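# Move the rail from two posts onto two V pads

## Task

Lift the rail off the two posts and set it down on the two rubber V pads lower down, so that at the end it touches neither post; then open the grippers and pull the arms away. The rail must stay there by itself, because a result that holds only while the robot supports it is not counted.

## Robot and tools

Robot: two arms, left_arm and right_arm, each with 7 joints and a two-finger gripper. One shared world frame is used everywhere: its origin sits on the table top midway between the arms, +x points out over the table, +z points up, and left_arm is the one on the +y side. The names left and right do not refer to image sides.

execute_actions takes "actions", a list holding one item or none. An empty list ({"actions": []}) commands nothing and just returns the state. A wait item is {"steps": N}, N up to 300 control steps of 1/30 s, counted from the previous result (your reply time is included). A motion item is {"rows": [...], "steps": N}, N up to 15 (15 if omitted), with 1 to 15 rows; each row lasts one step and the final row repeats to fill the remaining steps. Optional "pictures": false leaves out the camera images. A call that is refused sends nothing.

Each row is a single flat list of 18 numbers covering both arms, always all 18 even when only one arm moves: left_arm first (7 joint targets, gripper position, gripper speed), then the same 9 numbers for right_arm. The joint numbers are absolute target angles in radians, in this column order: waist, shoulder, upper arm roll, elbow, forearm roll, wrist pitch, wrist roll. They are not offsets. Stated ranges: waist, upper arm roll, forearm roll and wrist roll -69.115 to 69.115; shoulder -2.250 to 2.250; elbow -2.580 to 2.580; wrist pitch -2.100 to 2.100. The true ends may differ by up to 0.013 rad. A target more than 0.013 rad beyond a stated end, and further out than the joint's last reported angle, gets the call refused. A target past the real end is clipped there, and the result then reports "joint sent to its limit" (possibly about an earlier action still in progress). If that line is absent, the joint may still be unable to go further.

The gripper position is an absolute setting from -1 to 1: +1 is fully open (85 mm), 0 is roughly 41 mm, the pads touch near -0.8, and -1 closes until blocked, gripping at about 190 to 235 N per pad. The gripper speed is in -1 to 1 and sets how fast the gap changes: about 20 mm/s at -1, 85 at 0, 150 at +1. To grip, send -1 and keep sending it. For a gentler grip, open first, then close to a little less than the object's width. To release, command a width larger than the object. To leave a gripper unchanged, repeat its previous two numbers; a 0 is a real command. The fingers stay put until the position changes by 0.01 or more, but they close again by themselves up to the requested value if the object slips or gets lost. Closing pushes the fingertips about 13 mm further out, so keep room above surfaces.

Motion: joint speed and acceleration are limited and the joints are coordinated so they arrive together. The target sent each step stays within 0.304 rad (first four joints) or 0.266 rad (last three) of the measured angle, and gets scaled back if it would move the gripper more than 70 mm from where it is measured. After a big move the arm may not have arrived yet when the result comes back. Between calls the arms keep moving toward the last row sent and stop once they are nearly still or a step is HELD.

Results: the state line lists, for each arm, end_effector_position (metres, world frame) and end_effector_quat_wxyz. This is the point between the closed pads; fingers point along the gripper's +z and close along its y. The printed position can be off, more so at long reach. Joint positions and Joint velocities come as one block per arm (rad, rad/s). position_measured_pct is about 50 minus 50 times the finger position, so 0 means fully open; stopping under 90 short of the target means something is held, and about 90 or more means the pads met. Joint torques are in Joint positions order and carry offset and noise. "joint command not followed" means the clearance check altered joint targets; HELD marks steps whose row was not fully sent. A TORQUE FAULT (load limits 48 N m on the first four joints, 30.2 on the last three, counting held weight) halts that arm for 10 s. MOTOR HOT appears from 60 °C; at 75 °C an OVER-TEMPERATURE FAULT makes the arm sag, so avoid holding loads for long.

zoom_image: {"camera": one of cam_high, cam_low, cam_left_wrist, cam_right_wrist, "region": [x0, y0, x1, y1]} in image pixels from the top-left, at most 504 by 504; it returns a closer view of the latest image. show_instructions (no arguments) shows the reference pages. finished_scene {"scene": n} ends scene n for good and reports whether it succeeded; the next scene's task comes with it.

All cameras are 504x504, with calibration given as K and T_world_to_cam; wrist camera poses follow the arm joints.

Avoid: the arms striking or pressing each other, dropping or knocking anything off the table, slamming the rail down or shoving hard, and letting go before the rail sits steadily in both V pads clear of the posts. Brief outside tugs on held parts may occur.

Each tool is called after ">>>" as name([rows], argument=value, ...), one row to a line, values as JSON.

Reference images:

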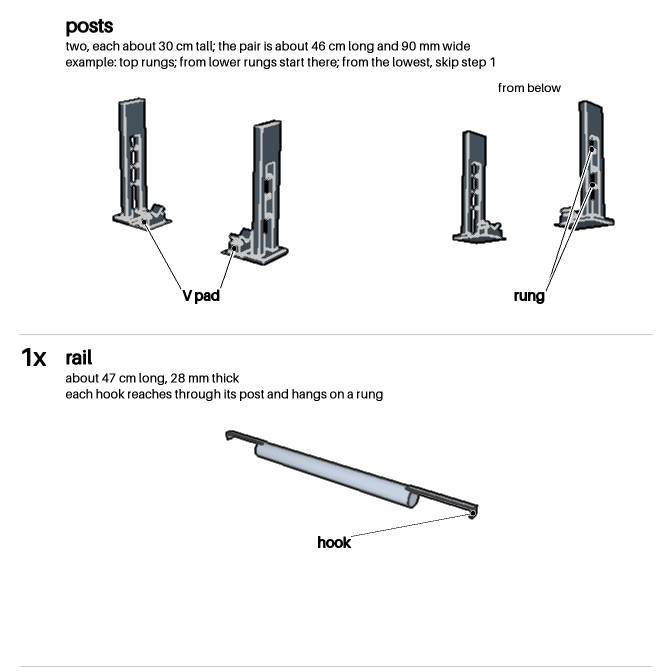

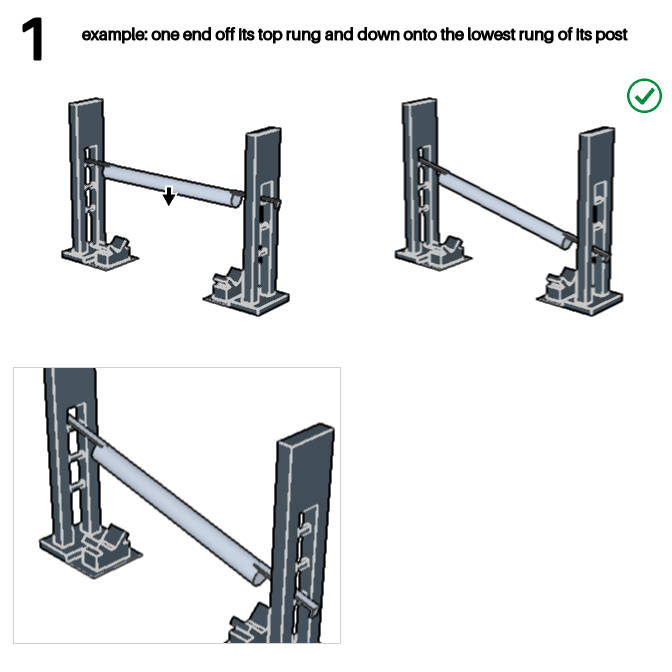

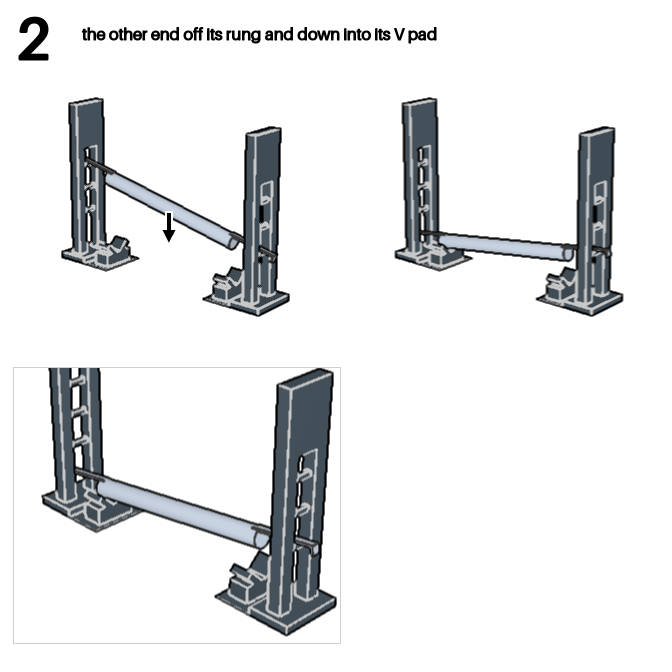

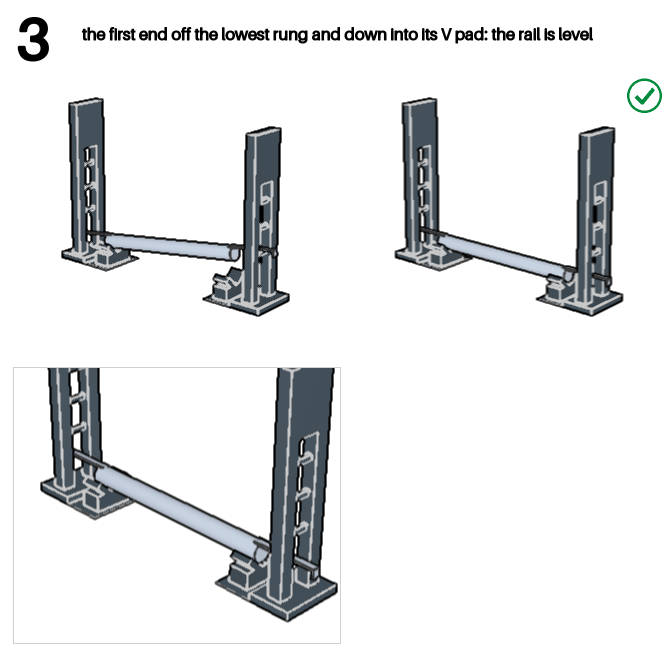

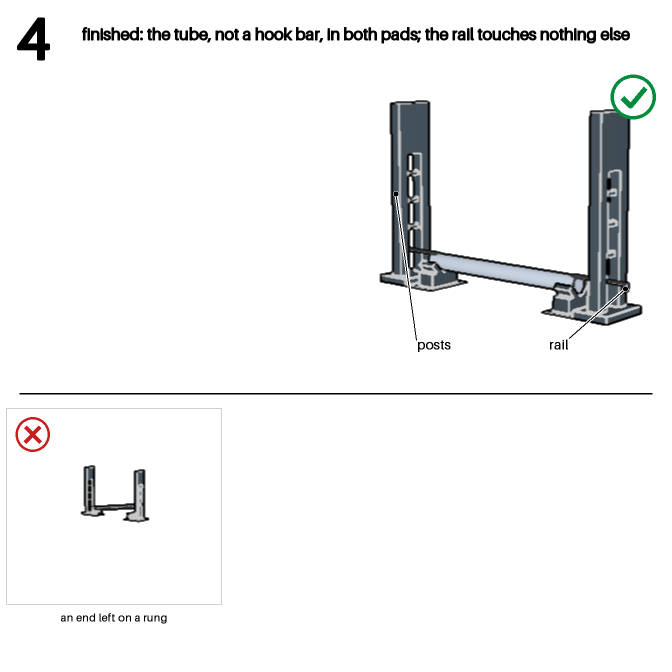

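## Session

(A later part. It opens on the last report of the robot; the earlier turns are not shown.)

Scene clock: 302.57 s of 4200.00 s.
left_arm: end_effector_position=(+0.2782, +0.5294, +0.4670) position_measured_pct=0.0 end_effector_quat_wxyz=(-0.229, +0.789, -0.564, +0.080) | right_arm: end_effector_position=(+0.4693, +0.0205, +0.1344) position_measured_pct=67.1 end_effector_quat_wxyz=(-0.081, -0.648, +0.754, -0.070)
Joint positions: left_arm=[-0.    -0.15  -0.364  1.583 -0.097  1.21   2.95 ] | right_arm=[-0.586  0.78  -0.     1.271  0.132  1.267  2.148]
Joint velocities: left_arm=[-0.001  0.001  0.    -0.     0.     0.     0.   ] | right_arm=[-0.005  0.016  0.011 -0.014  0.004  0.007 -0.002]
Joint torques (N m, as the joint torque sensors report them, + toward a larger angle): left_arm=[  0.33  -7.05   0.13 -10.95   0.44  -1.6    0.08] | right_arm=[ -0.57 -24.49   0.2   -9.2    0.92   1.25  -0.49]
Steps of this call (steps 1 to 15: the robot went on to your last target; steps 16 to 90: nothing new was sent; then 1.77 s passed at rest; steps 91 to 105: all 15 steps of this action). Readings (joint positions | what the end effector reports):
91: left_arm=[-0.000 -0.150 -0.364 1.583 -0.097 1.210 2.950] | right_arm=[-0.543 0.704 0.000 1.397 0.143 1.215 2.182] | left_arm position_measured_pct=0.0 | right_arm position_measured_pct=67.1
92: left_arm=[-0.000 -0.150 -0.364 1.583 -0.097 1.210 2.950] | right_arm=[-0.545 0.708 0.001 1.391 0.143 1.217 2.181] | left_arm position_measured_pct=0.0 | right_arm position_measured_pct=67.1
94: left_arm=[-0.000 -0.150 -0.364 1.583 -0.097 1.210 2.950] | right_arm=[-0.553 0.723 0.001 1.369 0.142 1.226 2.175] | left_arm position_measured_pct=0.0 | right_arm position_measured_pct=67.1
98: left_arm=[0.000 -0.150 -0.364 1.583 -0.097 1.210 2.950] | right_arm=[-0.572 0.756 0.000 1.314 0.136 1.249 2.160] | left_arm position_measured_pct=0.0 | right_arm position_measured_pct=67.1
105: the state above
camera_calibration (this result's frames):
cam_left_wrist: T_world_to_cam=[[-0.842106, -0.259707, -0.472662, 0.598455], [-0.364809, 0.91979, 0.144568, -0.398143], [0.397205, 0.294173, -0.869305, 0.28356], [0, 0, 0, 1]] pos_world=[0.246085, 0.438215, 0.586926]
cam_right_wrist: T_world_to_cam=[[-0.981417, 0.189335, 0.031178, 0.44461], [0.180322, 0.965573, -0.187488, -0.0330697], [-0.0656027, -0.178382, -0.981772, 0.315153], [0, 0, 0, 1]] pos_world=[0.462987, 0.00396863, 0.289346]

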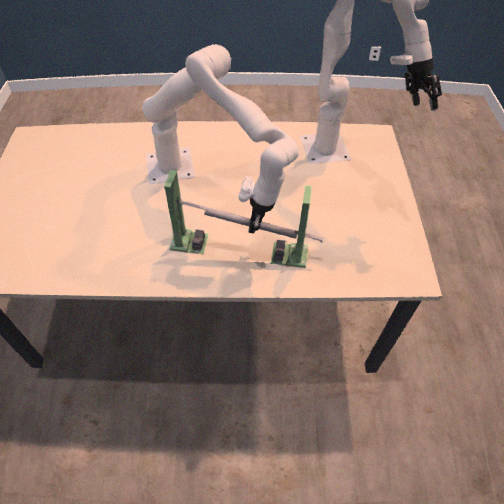

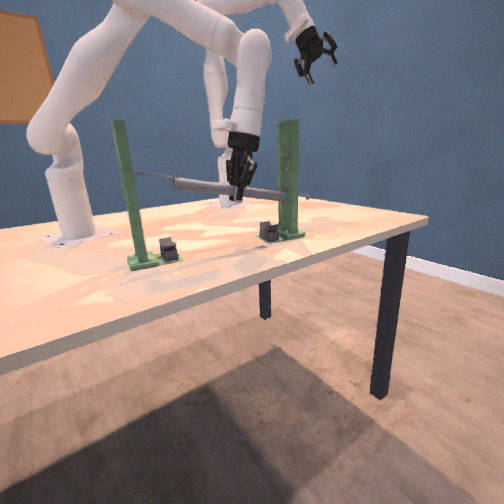

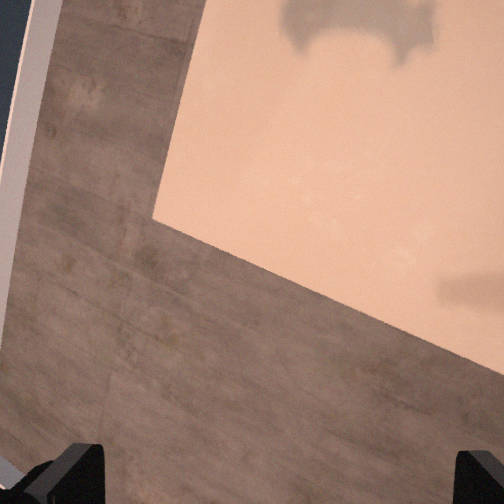

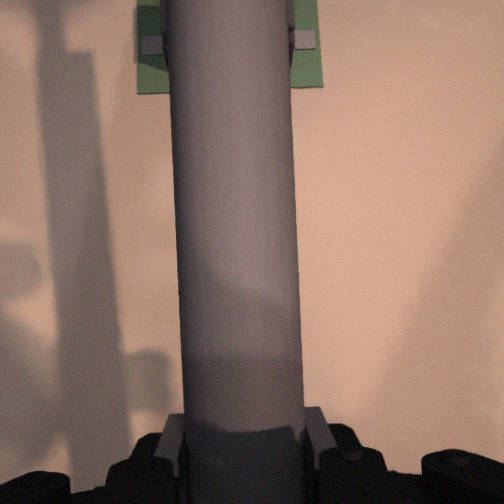

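>>> execute_actions([
  {"rows":[[0,-0.15,-0.364,1.583,-0.097,1.21,2.95,1,0.5, -0.5715,0.7672,0,1.328,0.1036,1.179,2.170,-1,0],[0,-0.15,-0.364,1.583,-0.097,1.21,2.95,1,0.5, -0.5715,0.7672,0,1.328,0.1036,1.179,2.170,-1,0],[0,-0.15,-0.364,1.583,-0.097,1.21,2.95,1,0.5, -0.5715,0.7672,0,1.328,0.1036,1.179,2.170,-1,0],[0,-0.15,-0.364,1.583,-0.097,1.21,2.95,1,0.5, -0.5715,0.7672,0,1.328,0.1036,1.179,2.170,-1,0],[0,-0.15,-0.364,1.583,-0.097,1.21,2.95,1,0.5, -0.556,0.7521,0,1.3858,0.0747,1.0904,2.1927,-1,0]],"steps":15},
])

>>> zoom_image(camera="cam_low", region=[70, 110, 310, 250])

>>> zoom_image(camera="cam_high", region=[150, 160, 330, 280])

Scene clock: 333.67 s of 4200.00 s.
left_arm: end_effector_position=(+0.2782, +0.5294, +0.4670) position_measured_pct=0.0 end_effector_quat_wxyz=(-0.229, +0.789, -0.564, +0.080) | right_arm: end_effector_position=(+0.4695, +0.0246, +0.1133) position_measured_pct=67.1 end_effector_quat_wxyz=(-0.041, -0.651, +0.757, -0.035)
Joint positions: left_arm=[-0.    -0.15  -0.364  1.583 -0.097  1.21   2.95 ] | right_arm=[-0.557  0.753 -0.     1.385  0.075  1.091  2.193]
Joint velocities: left_arm=[-0.001 -0.    -0.     0.    -0.001 -0.    -0.001] | right_arm=[ 0.006 -0.007  0.002  0.005 -0.001 -0.006 -0.   ]
Joint torques (N m, as the joint torque sensors report them, + toward a larger angle): left_arm=[  0.16  -7.19   0.06 -10.52   0.38  -1.47   0.12] | right_arm=[ -0.03 -24.43   0.41  -9.39   0.74   1.31  -0.36]
Steps of this call (steps 1 to 15: the robot went on to your last target; steps 16 to 90: nothing new was sent; then 27.60 s passed at rest; steps 91 to 105: all 15 steps of this action). Readings (joint positions | what the end effector reports):
91: left_arm=[-0.000 -0.150 -0.364 1.583 -0.097 1.210 2.950] | right_arm=[-0.587 0.782 -0.000 1.271 0.132 1.266 2.148] | left_arm position_measured_pct=0.0 | right_arm position_measured_pct=67.1
92: left_arm=[0.000 -0.150 -0.364 1.583 -0.097 1.210 2.950] | right_arm=[-0.585 0.780 -0.000 1.277 0.130 1.258 2.150] | left_arm position_measured_pct=0.0 | right_arm position_measured_pct=67.1
94: left_arm=[-0.000 -0.150 -0.364 1.583 -0.097 1.210 2.950] | right_arm=[-0.578 0.772 -0.000 1.302 0.118 1.221 2.160] | left_arm position_measured_pct=0.0 | right_arm position_measured_pct=67.1
98: left_arm=[-0.000 -0.150 -0.364 1.583 -0.097 1.210 2.950] | right_arm=[-0.562 0.758 0.000 1.361 0.087 1.128 2.183] | left_arm position_measured_pct=0.0 | right_arm position_measured_pct=67.1
105: the state above
camera_calibration (this result's frames):
cam_left_wrist: T_world_to_cam=[[-0.842106, -0.259707, -0.472662, 0.598455], [-0.364809, 0.91979, 0.144568, -0.398143], [0.397205, 0.294173, -0.869305, 0.28356], [0, 0, 0, 1]] pos_world=[0.246085, 0.438215, 0.586926]
cam_right_wrist: T_world_to_cam=[[-0.982078, 0.184925, 0.0364085, 0.444496], [0.181441, 0.979901, -0.0828997, -0.0538046], [-0.051007, -0.074808, -0.995893, 0.287348], [0, 0, 0, 1]] pos_world=[0.460948, -0.00797906, 0.265524]

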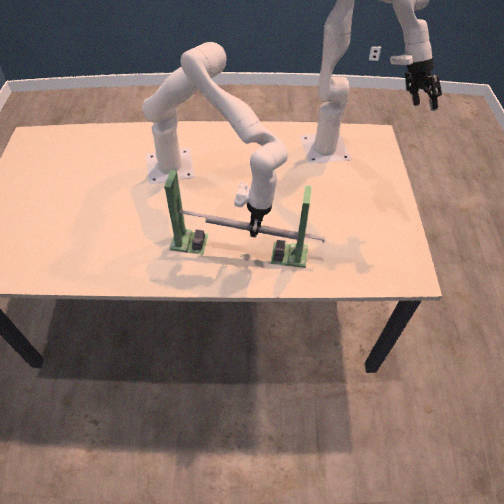

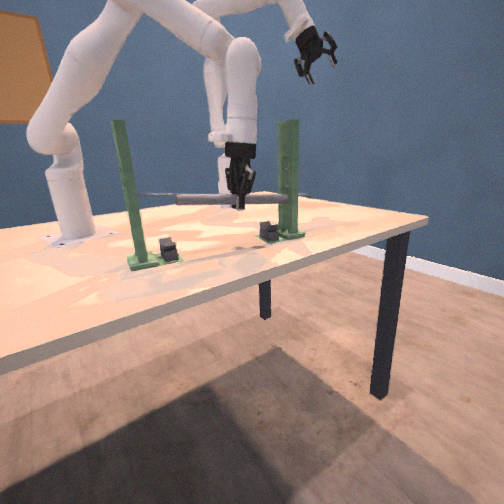

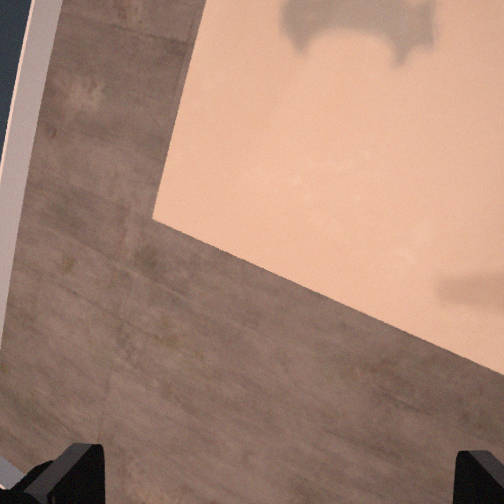

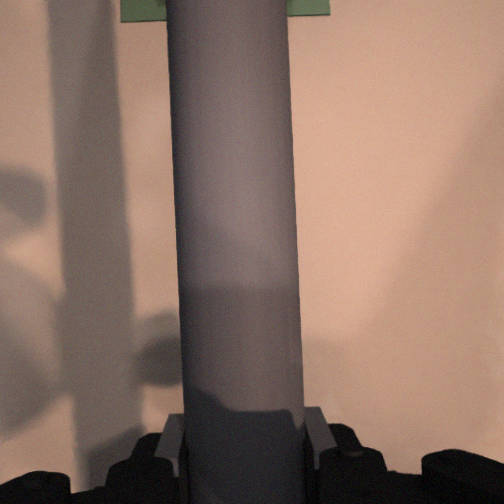

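Region (70, 110, 310, 250) of cam_low's 504x504 image, scaled by 2.100, with more detail than that image has; it fills the top 294 rows of this view, and the rest is white.

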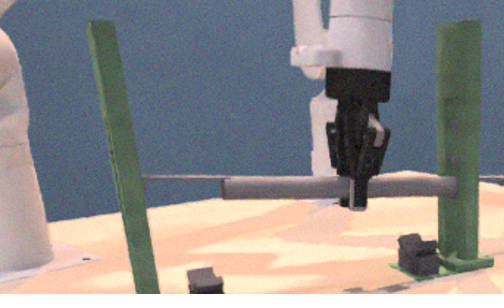

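Region (150, 160, 330, 280) of cam_high's 504x504 image, scaled by 2.800, with more detail than that image has.

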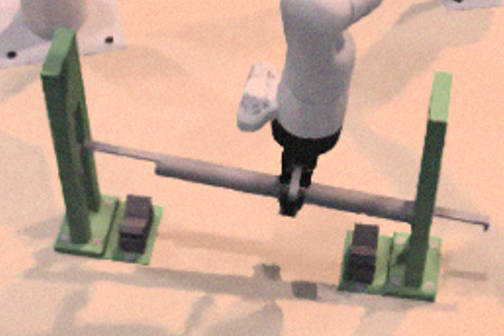

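>>> execute_actions([
  {"rows":[[0,-0.15,-0.364,1.583,-0.097,1.21,2.95,1,0.5, -0.5365,0.739,0,1.446,0.037,1.0,2.231,-1,0],[0,-0.15,-0.364,1.583,-0.097,1.21,2.95,1,0.5, -0.5365,0.739,0,1.446,0.037,1.0,2.231,-1,0],[0,-0.15,-0.364,1.583,-0.097,1.21,2.95,1,0.5, -0.5365,0.739,0,1.446,0.037,1.0,2.231,-1,0],[0,-0.15,-0.364,1.583,-0.097,1.21,2.95,1,0.5, -0.5365,0.739,0,1.446,0.037,1.0,2.231,-1,0],[0,-0.15,-0.364,1.583,-0.097,1.21,2.95,1,0.5, -0.5171,0.7258,0,1.5063,0,0.9095,2.2692,-1,0]],"steps":15},
])

>>> zoom_image(camera="cam_low", region=[70, 140, 310, 280])

>>> zoom_image(camera="cam_high", region=[150, 160, 330, 280])

Scene clock: 339.20 s of 4200.00 s.
left_arm: end_effector_position=(+0.2782, +0.5294, +0.4670) position_measured_pct=0.0 end_effector_quat_wxyz=(-0.229, +0.789, -0.564, +0.080) | right_arm: end_effector_position=(+0.4694, +0.0247, +0.0948) position_measured_pct=67.1 end_effector_quat_wxyz=(-0.000, -0.652, +0.758, -0.000)
Joint positions: left_arm=[-0.    -0.15  -0.364  1.583 -0.097  1.21   2.95 ] | right_arm=[-0.518  0.727  0.     1.506  0.     0.91   2.269]
Joint velocities: left_arm=[-0.     0.001  0.001 -0.    -0.     0.     0.   ] | right_arm=[ 0.006 -0.007 -0.001  0.008 -0.001 -0.005  0.002]
Joint torques (N m, as the joint torque sensors report them, + toward a larger angle): left_arm=[  0.35  -7.07   0.11 -10.84   0.41  -1.67   0.15] | right_arm=[ -0.69 -23.88   0.62  -9.44   0.28   0.48  -0.2 ]
Steps of this call (steps 1 to 15: the robot went on to your last target; steps 16 to 90: nothing new was sent; then 2.03 s passed at rest; steps 91 to 105: all 15 steps of this action). Readings (joint positions | what the end effector reports):
91: left_arm=[-0.000 -0.150 -0.364 1.583 -0.097 1.210 2.950] | right_arm=[-0.556 0.752 -0.000 1.387 0.074 1.089 2.193] | left_arm position_measured_pct=0.0 | right_arm position_measured_pct=67.1
92: left_arm=[0.000 -0.150 -0.364 1.583 -0.097 1.210 2.950] | right_arm=[-0.553 0.750 -0.000 1.392 0.071 1.081 2.196] | left_arm position_measured_pct=0.0 | right_arm position_measured_pct=67.1
94: left_arm=[-0.000 -0.150 -0.364 1.583 -0.097 1.210 2.950] | right_arm=[-0.545 0.743 -0.000 1.417 0.056 1.044 2.212] | left_arm position_measured_pct=0.0 | right_arm position_measured_pct=67.1
98: left_arm=[0.000 -0.150 -0.364 1.583 -0.097 1.210 2.950] | right_arm=[-0.525 0.731 0.000 1.480 0.016 0.950 2.252] | left_arm position_measured_pct=0.0 | right_arm position_measured_pct=67.1
105: the state above
camera_calibration (this result's frames):
cam_left_wrist: T_world_to_cam=[[-0.842106, -0.259707, -0.472662, 0.598455], [-0.364809, 0.91979, 0.144568, -0.398143], [0.397204, 0.294173, -0.869305, 0.28356], [0, 0, 0, 1]] pos_world=[0.246085, 0.438215, 0.586926]
cam_right_wrist: T_world_to_cam=[[-0.982733, 0.180633, 0.0400885, 0.445093], [0.181713, 0.98303, 0.0251403, -0.0658129], [-0.034867, 0.0319908, -0.99888, 0.258952], [0, 0, 0, 1]] pos_world=[0.458396, -0.0239863, 0.242474]

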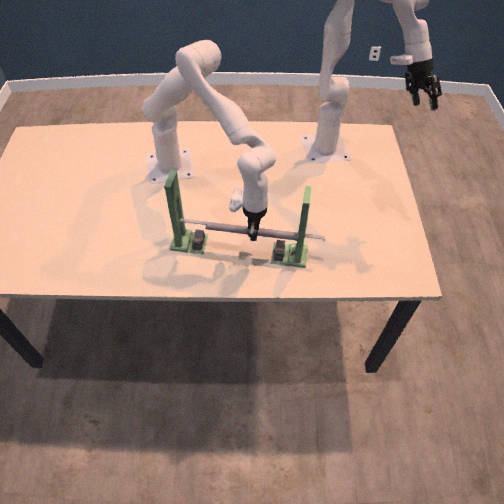

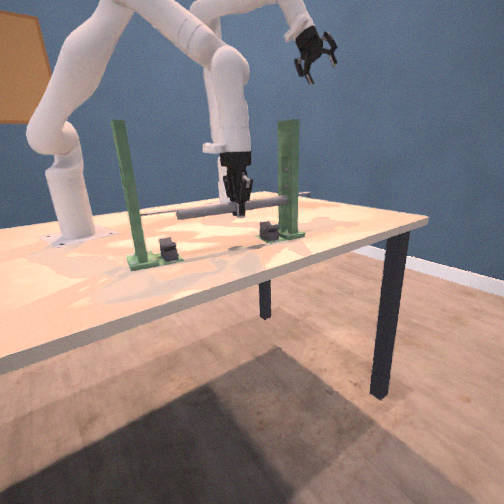

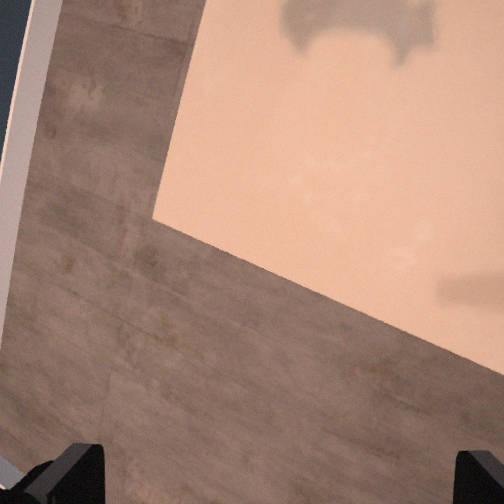

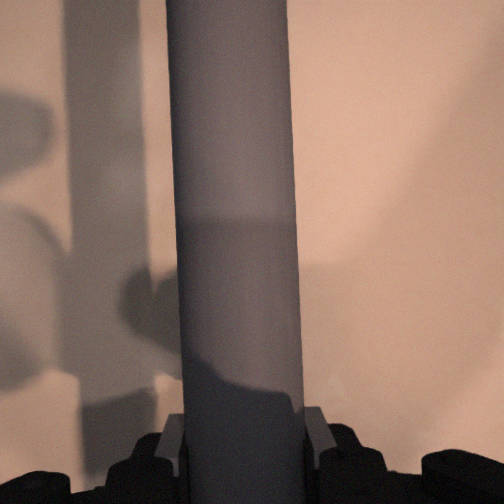

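Region (70, 140, 310, 280) of cam_low's 504x504 image, scaled by 2.100, with more detail than that image has; it fills the top 294 rows of this view, and the rest is white.

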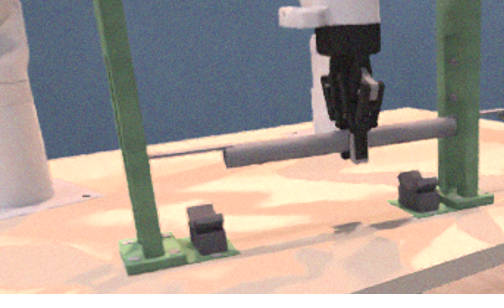

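Region (150, 160, 330, 280) of cam_high's 504x504 image, scaled by 2.800, with more detail than that image has.

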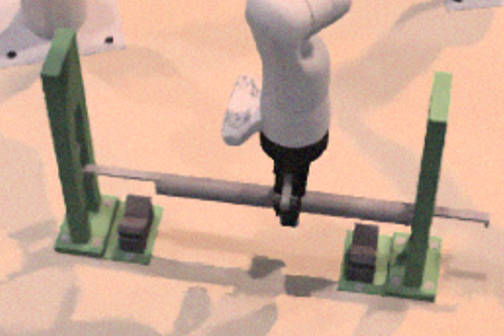

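>>> execute_actions([
  {"rows":[[0,-0.15,-0.364,1.583,-0.097,1.21,2.95,1,0.5, -0.499,0.7203,0,1.5534,-0.04,0.835,2.318,-1,0],[0,-0.15,-0.364,1.583,-0.097,1.21,2.95,1,0.5, -0.499,0.7203,0,1.5534,-0.04,0.835,2.318,-1,0],[0,-0.15,-0.364,1.583,-0.097,1.21,2.95,1,0.5, -0.499,0.7203,0,1.5534,-0.04,0.835,2.318,-1,0],[0,-0.15,-0.364,1.583,-0.097,1.21,2.95,1,0.5, -0.499,0.7203,0,1.5534,-0.04,0.835,2.318,-1,0],[0,-0.15,-0.364,1.583,-0.097,1.21,2.95,1,0.5, -0.4808,0.7148,0,1.6005,-0.0881,0.761,2.3673,-1,0]],"steps":15},
])

>>> zoom_image(camera="cam_low", region=[70, 140, 310, 280])

>>> zoom_image(camera="cam_high", region=[150, 160, 330, 280])

Scene clock: 345.83 s of 4200.00 s.
left_arm: end_effector_position=(+0.2782, +0.5294, +0.4670) position_measured_pct=0.0 end_effector_quat_wxyz=(-0.229, +0.789, -0.564, +0.080) | right_arm: end_effector_position=(+0.4695, +0.0244, +0.0793) position_measured_pct=67.1 end_effector_quat_wxyz=(+0.034, -0.651, +0.757, +0.030)
Joint positions: left_arm=[-0.    -0.15  -0.364  1.583 -0.097  1.21   2.95 ] | right_arm=[-0.481  0.715 -0.     1.6   -0.088  0.761  2.367]
Joint velocities: left_arm=[ 0.     0.     0.001  0.     0.    -0.001  0.   ] | right_arm=[ 0.006 -0.005  0.001  0.005 -0.003 -0.007  0.002]
Joint torques (N m, as the joint torque sensors report them, + toward a larger angle): left_arm=[  0.46  -7.17   0.28 -10.63   0.38  -1.69   0.17] | right_arm=[ -0.37 -23.42  -0.04  -8.26   0.28   0.18  -0.06]
Steps of this call (steps 1 to 15: the robot went on to your last target; steps 16 to 90: nothing new was sent; then 3.13 s passed at rest; steps 91 to 105: all 15 steps of this action). Readings (joint positions | what the end effector reports):
91: left_arm=[-0.000 -0.150 -0.364 1.583 -0.097 1.210 2.950] | right_arm=[-0.517 0.726 -0.000 1.507 -0.001 0.908 2.270] | left_arm position_measured_pct=0.0 | right_arm position_measured_pct=67.1
92: left_arm=[-0.000 -0.150 -0.364 1.583 -0.097 1.210 2.950] | right_arm=[-0.514 0.724 -0.001 1.513 -0.005 0.900 2.275] | left_arm position_measured_pct=0.0 | right_arm position_measured_pct=67.1
94: left_arm=[-0.000 -0.150 -0.364 1.583 -0.097 1.210 2.950] | right_arm=[-0.505 0.721 -0.000 1.535 -0.024 0.865 2.298] | left_arm position_measured_pct=0.0 | right_arm position_measured_pct=67.1
98: left_arm=[0.000 -0.150 -0.364 1.583 -0.097 1.210 2.950] | right_arm=[-0.487 0.717 0.000 1.583 -0.071 0.788 2.349] | left_arm position_measured_pct=0.0 | right_arm position_measured_pct=67.1
105: the state above
camera_calibration (this result's frames):
cam_left_wrist: T_world_to_cam=[[-0.842106, -0.259707, -0.472662, 0.598455], [-0.364809, 0.91979, 0.144568, -0.398143], [0.397205, 0.294173, -0.869305, 0.28356], [0, 0, 0, 1]] pos_world=[0.246085, 0.438215, 0.586926]
cam_right_wrist: T_world_to_cam=[[-0.983284, 0.176998, 0.0427018, 0.446023], [0.180835, 0.976684, 0.115701, -0.0718246], [-0.0212272, 0.121489, -0.992366, 0.234426], [0, 0, 0, 1]] pos_world=[0.456532, -0.0372756, 0.2219]

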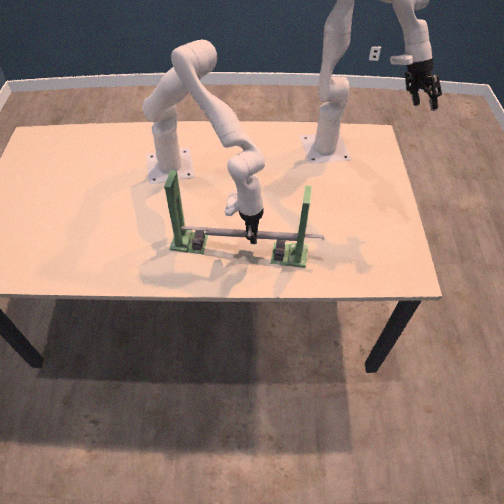

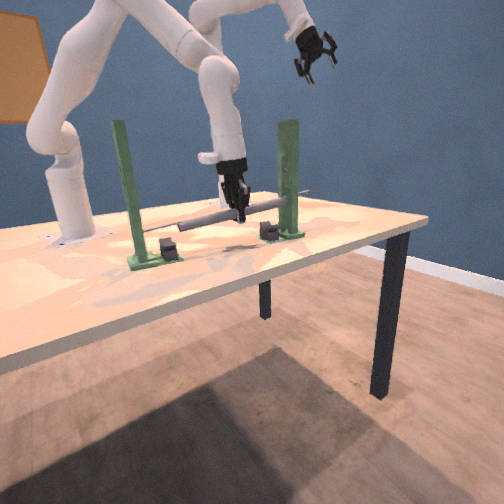

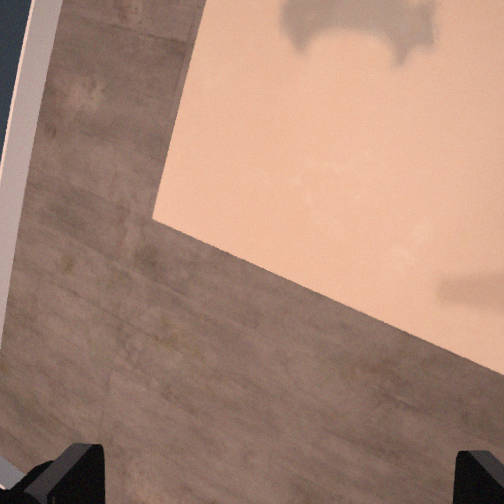

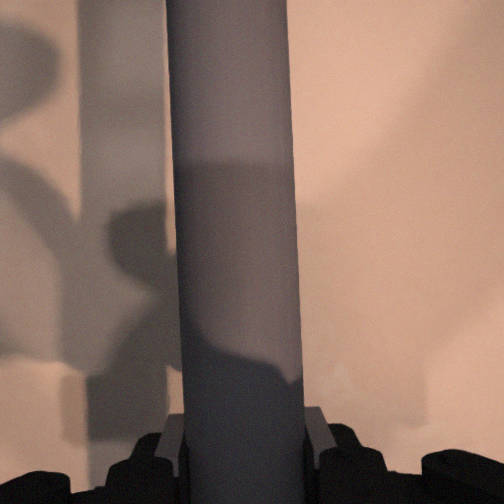

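Region (70, 140, 310, 280) of cam_low's 504x504 image, scaled by 2.100, with more detail than that image has; it fills the top 294 rows of this view, and the rest is white.

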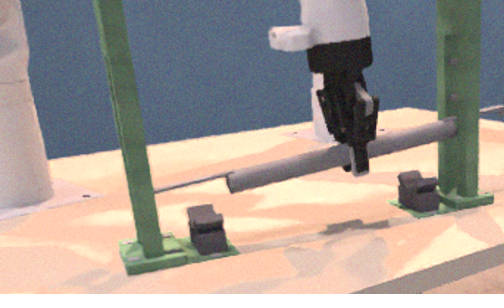

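Region (150, 160, 330, 280) of cam_high's 504x504 image, scaled by 2.800, with more detail than that image has.

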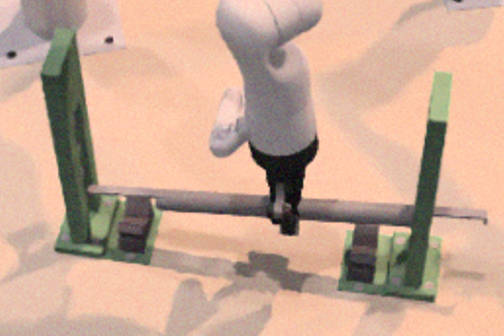

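>>> execute_actions([
  {"rows":[[0,-0.15,-0.364,1.583,-0.097,1.21,2.95,1,0.5, -0.4506,0.693,0,1.657,-0.0946,0.728,2.4045,-1,0],[0,-0.15,-0.364,1.583,-0.097,1.21,2.95,1,0.5, -0.4506,0.693,0,1.657,-0.0946,0.728,2.4045,-1,0],[0,-0.15,-0.364,1.583,-0.097,1.21,2.95,1,0.5, -0.4506,0.693,0,1.657,-0.0946,0.728,2.4045,-1,0],[0,-0.15,-0.364,1.583,-0.097,1.21,2.95,1,0.5, -0.4506,0.693,0,1.657,-0.0946,0.728,2.4045,-1,0],[0,-0.15,-0.364,1.583,-0.097,1.21,2.95,1,0.5, -0.4204,0.6712,0,1.7138,-0.1012,0.6955,2.4417,-1,0]],"steps":15},
])

>>> zoom_image(camera="cam_low", region=[70, 140, 310, 280])

>>> zoom_image(camera="cam_high", region=[150, 160, 330, 280])

Scene clock: 363.73 s of 4200.00 s.
left_arm: end_effector_position=(+0.2782, +0.5294, +0.4670) position_measured_pct=0.0 end_effector_quat_wxyz=(-0.229, +0.789, -0.564, +0.080) | right_arm: end_effector_position=(+0.4629, -0.0180, +0.0751) position_measured_pct=67.1 end_effector_quat_wxyz=(+0.034, -0.652, +0.757, +0.030)
Joint positions: left_arm=[ 0.    -0.15  -0.364  1.583 -0.097  1.21   2.95 ] | right_arm=[-0.421  0.672  0.     1.714 -0.101  0.696  2.442]
Joint velocities: left_arm=[ 0.    -0.    -0.     0.    -0.     0.001  0.001] | right_arm=[ 0.007 -0.01  -0.004  0.001 -0.002 -0.006  0.001]
Joint torques (N m, as the joint torque sensors report them, + toward a larger angle): left_arm=[  0.27  -6.76   0.13 -10.65   0.45  -1.45   0.16] | right_arm=[ -0.02 -21.44  -0.22  -7.86   0.15  -0.19  -0.23]
Steps of this call (steps 1 to 15: the robot went on to your last target; steps 16 to 90: nothing new was sent; then 14.40 s passed at rest; steps 91 to 105: all 15 steps of this action). Readings (joint positions | what the end effector reports):
91: left_arm=[-0.000 -0.150 -0.364 1.583 -0.097 1.210 2.950] | right_arm=[-0.480 0.714 -0.000 1.601 -0.088 0.760 2.368] | left_arm position_measured_pct=0.0 | right_arm position_measured_pct=67.1
92: left_arm=[0.000 -0.150 -0.364 1.583 -0.097 1.210 2.950] | right_arm=[-0.477 0.711 -0.001 1.607 -0.089 0.757 2.371] | left_arm position_measured_pct=0.0 | right_arm position_measured_pct=67.1
94: left_arm=[-0.000 -0.150 -0.364 1.583 -0.097 1.210 2.950] | right_arm=[-0.463 0.701 -0.002 1.631 -0.092 0.742 2.387] | left_arm position_measured_pct=0.0 | right_arm position_measured_pct=67.1
98: left_arm=[-0.000 -0.150 -0.364 1.583 -0.097 1.210 2.950] | right_arm=[-0.433 0.680 0.000 1.690 -0.098 0.709 2.426] | left_arm position_measured_pct=0.0 | right_arm position_measured_pct=67.1
105: the state above
camera_calibration (this result's frames):
cam_left_wrist: T_world_to_cam=[[-0.842106, -0.259707, -0.472662, 0.598455], [-0.364809, 0.91979, 0.144568, -0.398143], [0.397205, 0.294173, -0.869305, 0.28356], [0, 0, 0, 1]] pos_world=[0.246085, 0.438215, 0.586926]
cam_right_wrist: T_world_to_cam=[[-0.983306, 0.176767, 0.0431556, 0.447178], [0.180656, 0.976743, 0.115483, -0.0286369], [-0.0217383, 0.121351, -0.992372, 0.235541], [0, 0, 0, 1]] pos_world=[0.450007, -0.0796588, 0.217754]

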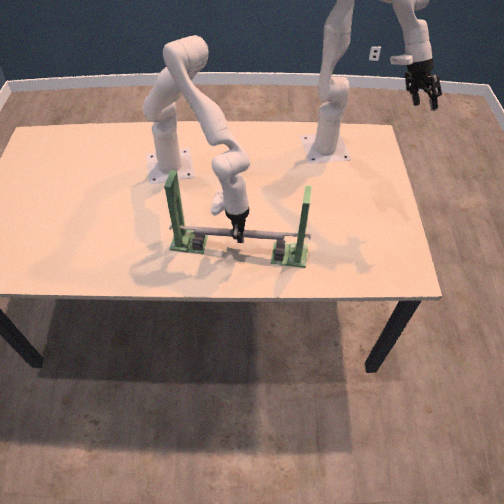

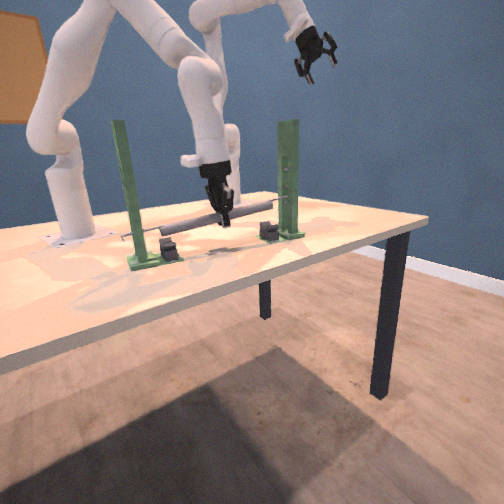

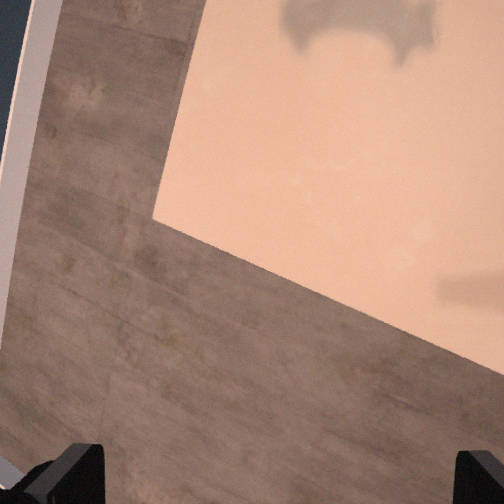

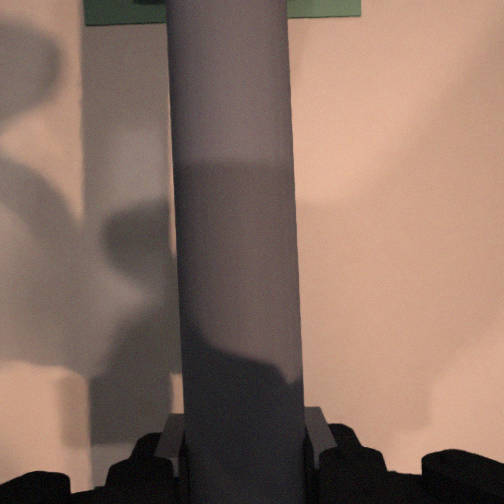

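Region (70, 140, 310, 280) of cam_low's 504x504 image, scaled by 2.100, with more detail than that image has; it fills the top 294 rows of this view, and the rest is white.

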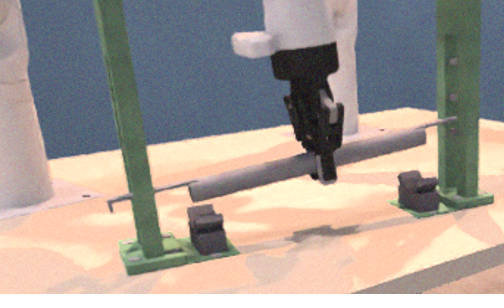

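Region (150, 160, 330, 280) of cam_high's 504x504 image, scaled by 2.800, with more detail than that image has.

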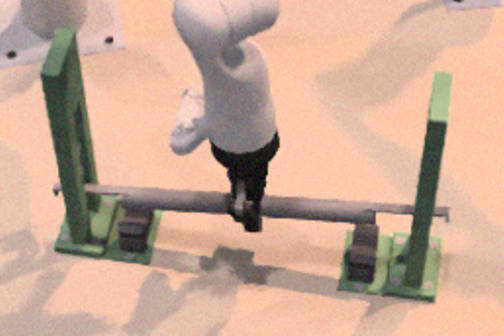

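>>> zoom_image(camera="cam_low", region=[245, 145, 315, 245])

Region (245, 145, 315, 245) of cam_low's 504x504 image, scaled by 5.040, with more detail than that image has; it fills the left 353 columns of this view, and the rest is white.

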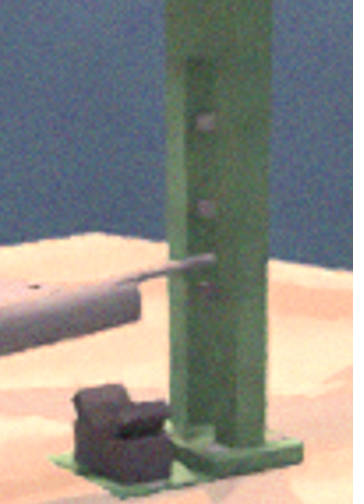

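>>> execute_actions([
  {"rows":[[0,-0.15,-0.364,1.583,-0.097,1.21,2.95,1,0.5, -0.4204,0.6615,0,1.710,-0.0993,0.709,2.4393,-1,0],[0,-0.15,-0.364,1.583,-0.097,1.21,2.95,1,0.5, -0.4204,0.6615,0,1.710,-0.0993,0.709,2.4393,-1,0],[0,-0.15,-0.364,1.583,-0.097,1.21,2.95,1,0.5, -0.4204,0.6615,0,1.710,-0.0993,0.709,2.4393,-1,0],[0,-0.15,-0.364,1.583,-0.097,1.21,2.95,1,0.5, -0.4204,0.6615,0,1.710,-0.0993,0.709,2.4393,-1,0],[0,-0.15,-0.364,1.583,-0.097,1.21,2.95,1,0.5, -0.4204,0.6615,0,1.710,-0.0993,0.709,2.4393,-1,0],[0,-0.15,-0.364,1.583,-0.097,1.21,2.95,1,0.5, -0.4204,0.6615,0,1.710,-0.0993,0.709,2.4393,-1,0],[0,-0.15,-0.364,1.583,-0.097,1.21,2.95,1,0.5, -0.4204,0.6615,0,1.710,-0.0993,0.709,2.4393,-1,0],[0,-0.15,-0.364,1.583,-0.097,1.21,2.95,1,0.5, -0.4033,0.6524,0,1.735,-0.103,0.694,2.460,-1,0],[0,-0.15,-0.364,1.583,-0.097,1.21,2.95,1,0.5, -0.4033,0.6524,0,1.735,-0.103,0.694,2.460,-1,0],[0,-0.15,-0.364,1.583,-0.097,1.21,2.95,1,0.5, -0.4033,0.6524,0,1.735,-0.103,0.694,2.460,-1,0],[0,-0.15,-0.364,1.583,-0.097,1.21,2.95,1,0.5, -0.3862,0.6433,0,1.760,-0.1067,0.6795,2.481,-1,0]],"steps":15},
])

>>> zoom_image(camera="cam_low", region=[245, 145, 315, 245])

Scene clock: 378.90 s of 4200.00 s.
left_arm: end_effector_position=(+0.2782, +0.5294, +0.4670) position_measured_pct=0.0 end_effector_quat_wxyz=(-0.229, +0.789, -0.564, +0.080) | right_arm: end_effector_position=(+0.4610, -0.0387, +0.0788) position_measured_pct=67.1 end_effector_quat_wxyz=(+0.034, -0.651, +0.758, +0.029)
Joint positions: left_arm=[ 0.    -0.15  -0.364  1.583 -0.097  1.21   2.95 ] | right_arm=[-0.389  0.645  0.001  1.757 -0.106  0.682  2.478]
Joint velocities: left_arm=[ 0.    -0.001  0.     0.     0.     0.001 -0.   ] | right_arm=[ 0.034 -0.01   0.009  0.072 -0.007 -0.034  0.062]
Joint torques (N m, as the joint torque sensors report them, + toward a larger angle): left_arm=[  0.37  -6.97   0.05 -10.83   0.29  -1.58   0.21] | right_arm=[ -2.16 -22.26  -1.33  -8.74  -0.44  -0.41  -0.38]
Steps of this call (steps 1 to 15: the robot went on to your last target; steps 16 to 90: nothing new was sent; then 11.67 s passed at rest; steps 91 to 105: all 15 steps of this action). Readings (joint positions | what the end effector reports):
91: left_arm=[-0.000 -0.150 -0.364 1.583 -0.097 1.210 2.950] | right_arm=[-0.420 0.670 -0.000 1.714 -0.101 0.697 2.442] | left_arm position_measured_pct=0.0 | right_arm position_measured_pct=67.1
92: left_arm=[-0.000 -0.150 -0.364 1.583 -0.097 1.210 2.950] | right_arm=[-0.420 0.667 -0.000 1.713 -0.100 0.701 2.441] | left_arm position_measured_pct=0.0 | right_arm position_measured_pct=67.1
94: left_arm=[0.000 -0.150 -0.364 1.583 -0.097 1.210 2.950] | right_arm=[-0.420 0.663 0.000 1.711 -0.100 0.707 2.440] | left_arm position_measured_pct=0.0 | right_arm position_measured_pct=67.1
98: left_arm=[-0.000 -0.150 -0.364 1.583 -0.097 1.210 2.950] | right_arm=[-0.419 0.661 -0.000 1.711 -0.100 0.708 2.440] | left_arm position_measured_pct=0.0 | right_arm position_measured_pct=67.1
105: the state above
camera_calibration (this result's frames):
cam_left_wrist: T_world_to_cam=[[-0.842106, -0.259707, -0.472662, 0.598455], [-0.364809, 0.91979, 0.144568, -0.398143], [0.397205, 0.294173, -0.869305, 0.28356], [0, 0, 0, 1]] pos_world=[0.246085, 0.438215, 0.586926]
cam_right_wrist: T_world_to_cam=[[-0.983204, 0.177561, 0.0422025, 0.448883], [0.18132, 0.976668, 0.115074, -0.00877482], [-0.0207851, 0.120794, -0.99246, 0.241218], [0, 0, 0, 1]] pos_world=[0.447948, -0.100272, 0.221465]

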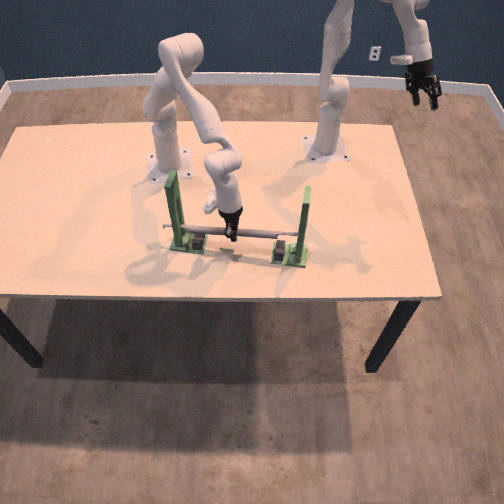

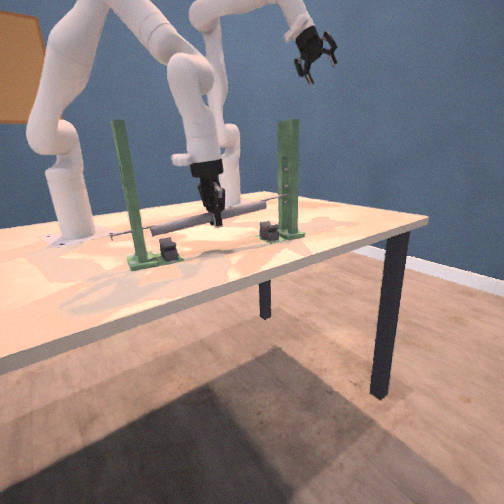

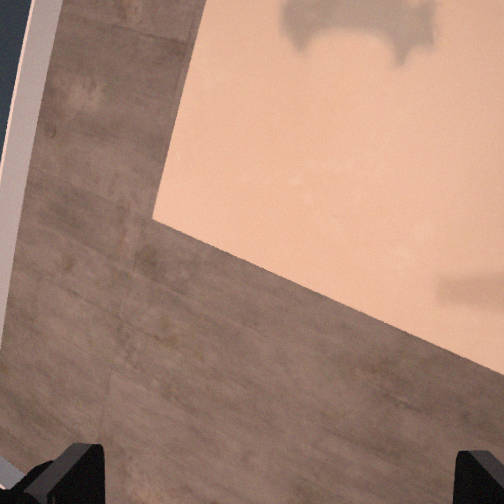

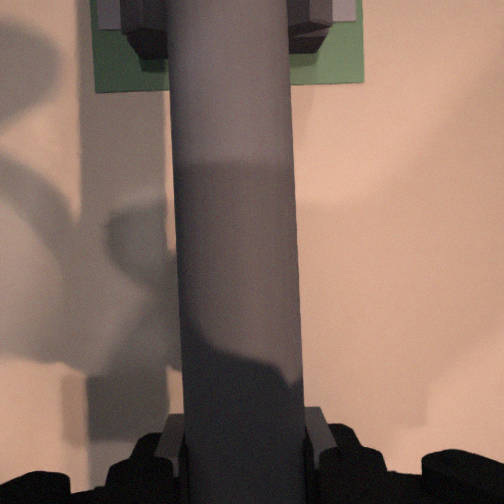

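Region (245, 145, 315, 245) of cam_low's 504x504 image, scaled by 5.040, with more detail than that image has; it fills the left 353 columns of this view, and the rest is white.

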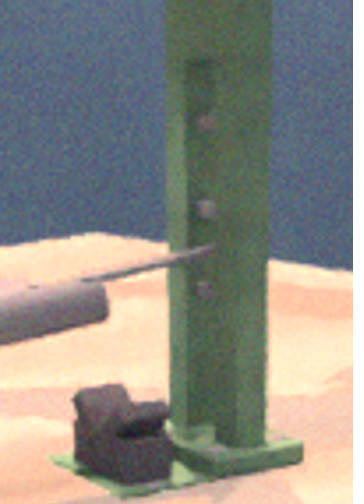

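>>> execute_actions(actions=[], pictures=false)

Scene clock: 382.33 s of 4200.00 s.
left_arm: end_effector_position=(+0.2782, +0.5294, +0.4670) position_measured_pct=0.0 end_effector_quat_wxyz=(-0.229, +0.789, -0.564, +0.080) | right_arm: end_effector_position=(+0.4608, -0.0396, +0.0789) position_measured_pct=67.1 end_effector_quat_wxyz=(+0.035, -0.651, +0.758, +0.030)
Joint positions: left_arm=[ 0.    -0.15  -0.364  1.583 -0.097  1.21   2.95 ] | right_arm=[-0.386  0.643 -0.     1.76  -0.107  0.679  2.481]
Joint velocities: left_arm=[ 0.     0.     0.    -0.     0.001 -0.001  0.001] | right_arm=[ 0.    -0.     0.     0.002  0.    -0.002  0.   ]
Joint torques (N m, as the joint torque sensors report them, + toward a larger angle): left_arm=[  0.57  -7.23   0.09 -10.79   0.37  -1.65   0.09] | right_arm=[ -0.04 -21.12  -0.12  -8.14  -0.02   0.21  -0.24]
Steps of this call (steps 1 to 15: the robot went on to your last target; steps 16 to 90: nothing new was sent; then 0.43 s passed at rest). Readings (joint positions | what the end effector reports):
1: left_arm=[0.000 -0.150 -0.364 1.583 -0.097 1.210 2.950] | right_arm=[-0.388 0.645 0.001 1.758 -0.106 0.681 2.480] | left_arm position_measured_pct=0.0 | right_arm position_measured_pct=67.1
2: left_arm=[-0.000 -0.150 -0.364 1.583 -0.097 1.210 2.950] | right_arm=[-0.388 0.645 0.001 1.759 -0.106 0.680 2.480] | left_arm position_measured_pct=0.0 | right_arm position_measured_pct=67.1
4: left_arm=[-0.000 -0.150 -0.364 1.583 -0.097 1.210 2.950] | right_arm=[-0.387 0.644 0.000 1.760 -0.107 0.680 2.481] | left_arm position_measured_pct=0.0 | right_arm position_measured_pct=67.1
8: left_arm=[-0.000 -0.150 -0.364 1.583 -0.097 1.210 2.950] | right_arm=[-0.386 0.644 0.000 1.760 -0.107 0.680 2.481] | left_arm position_measured_pct=0.0 | right_arm position_measured_pct=67.1
90: the state above
All arms were judged still, so your last target was given up. Only a new action makes them travel on or press farther. Fingers that are still opening or closing keep moving.


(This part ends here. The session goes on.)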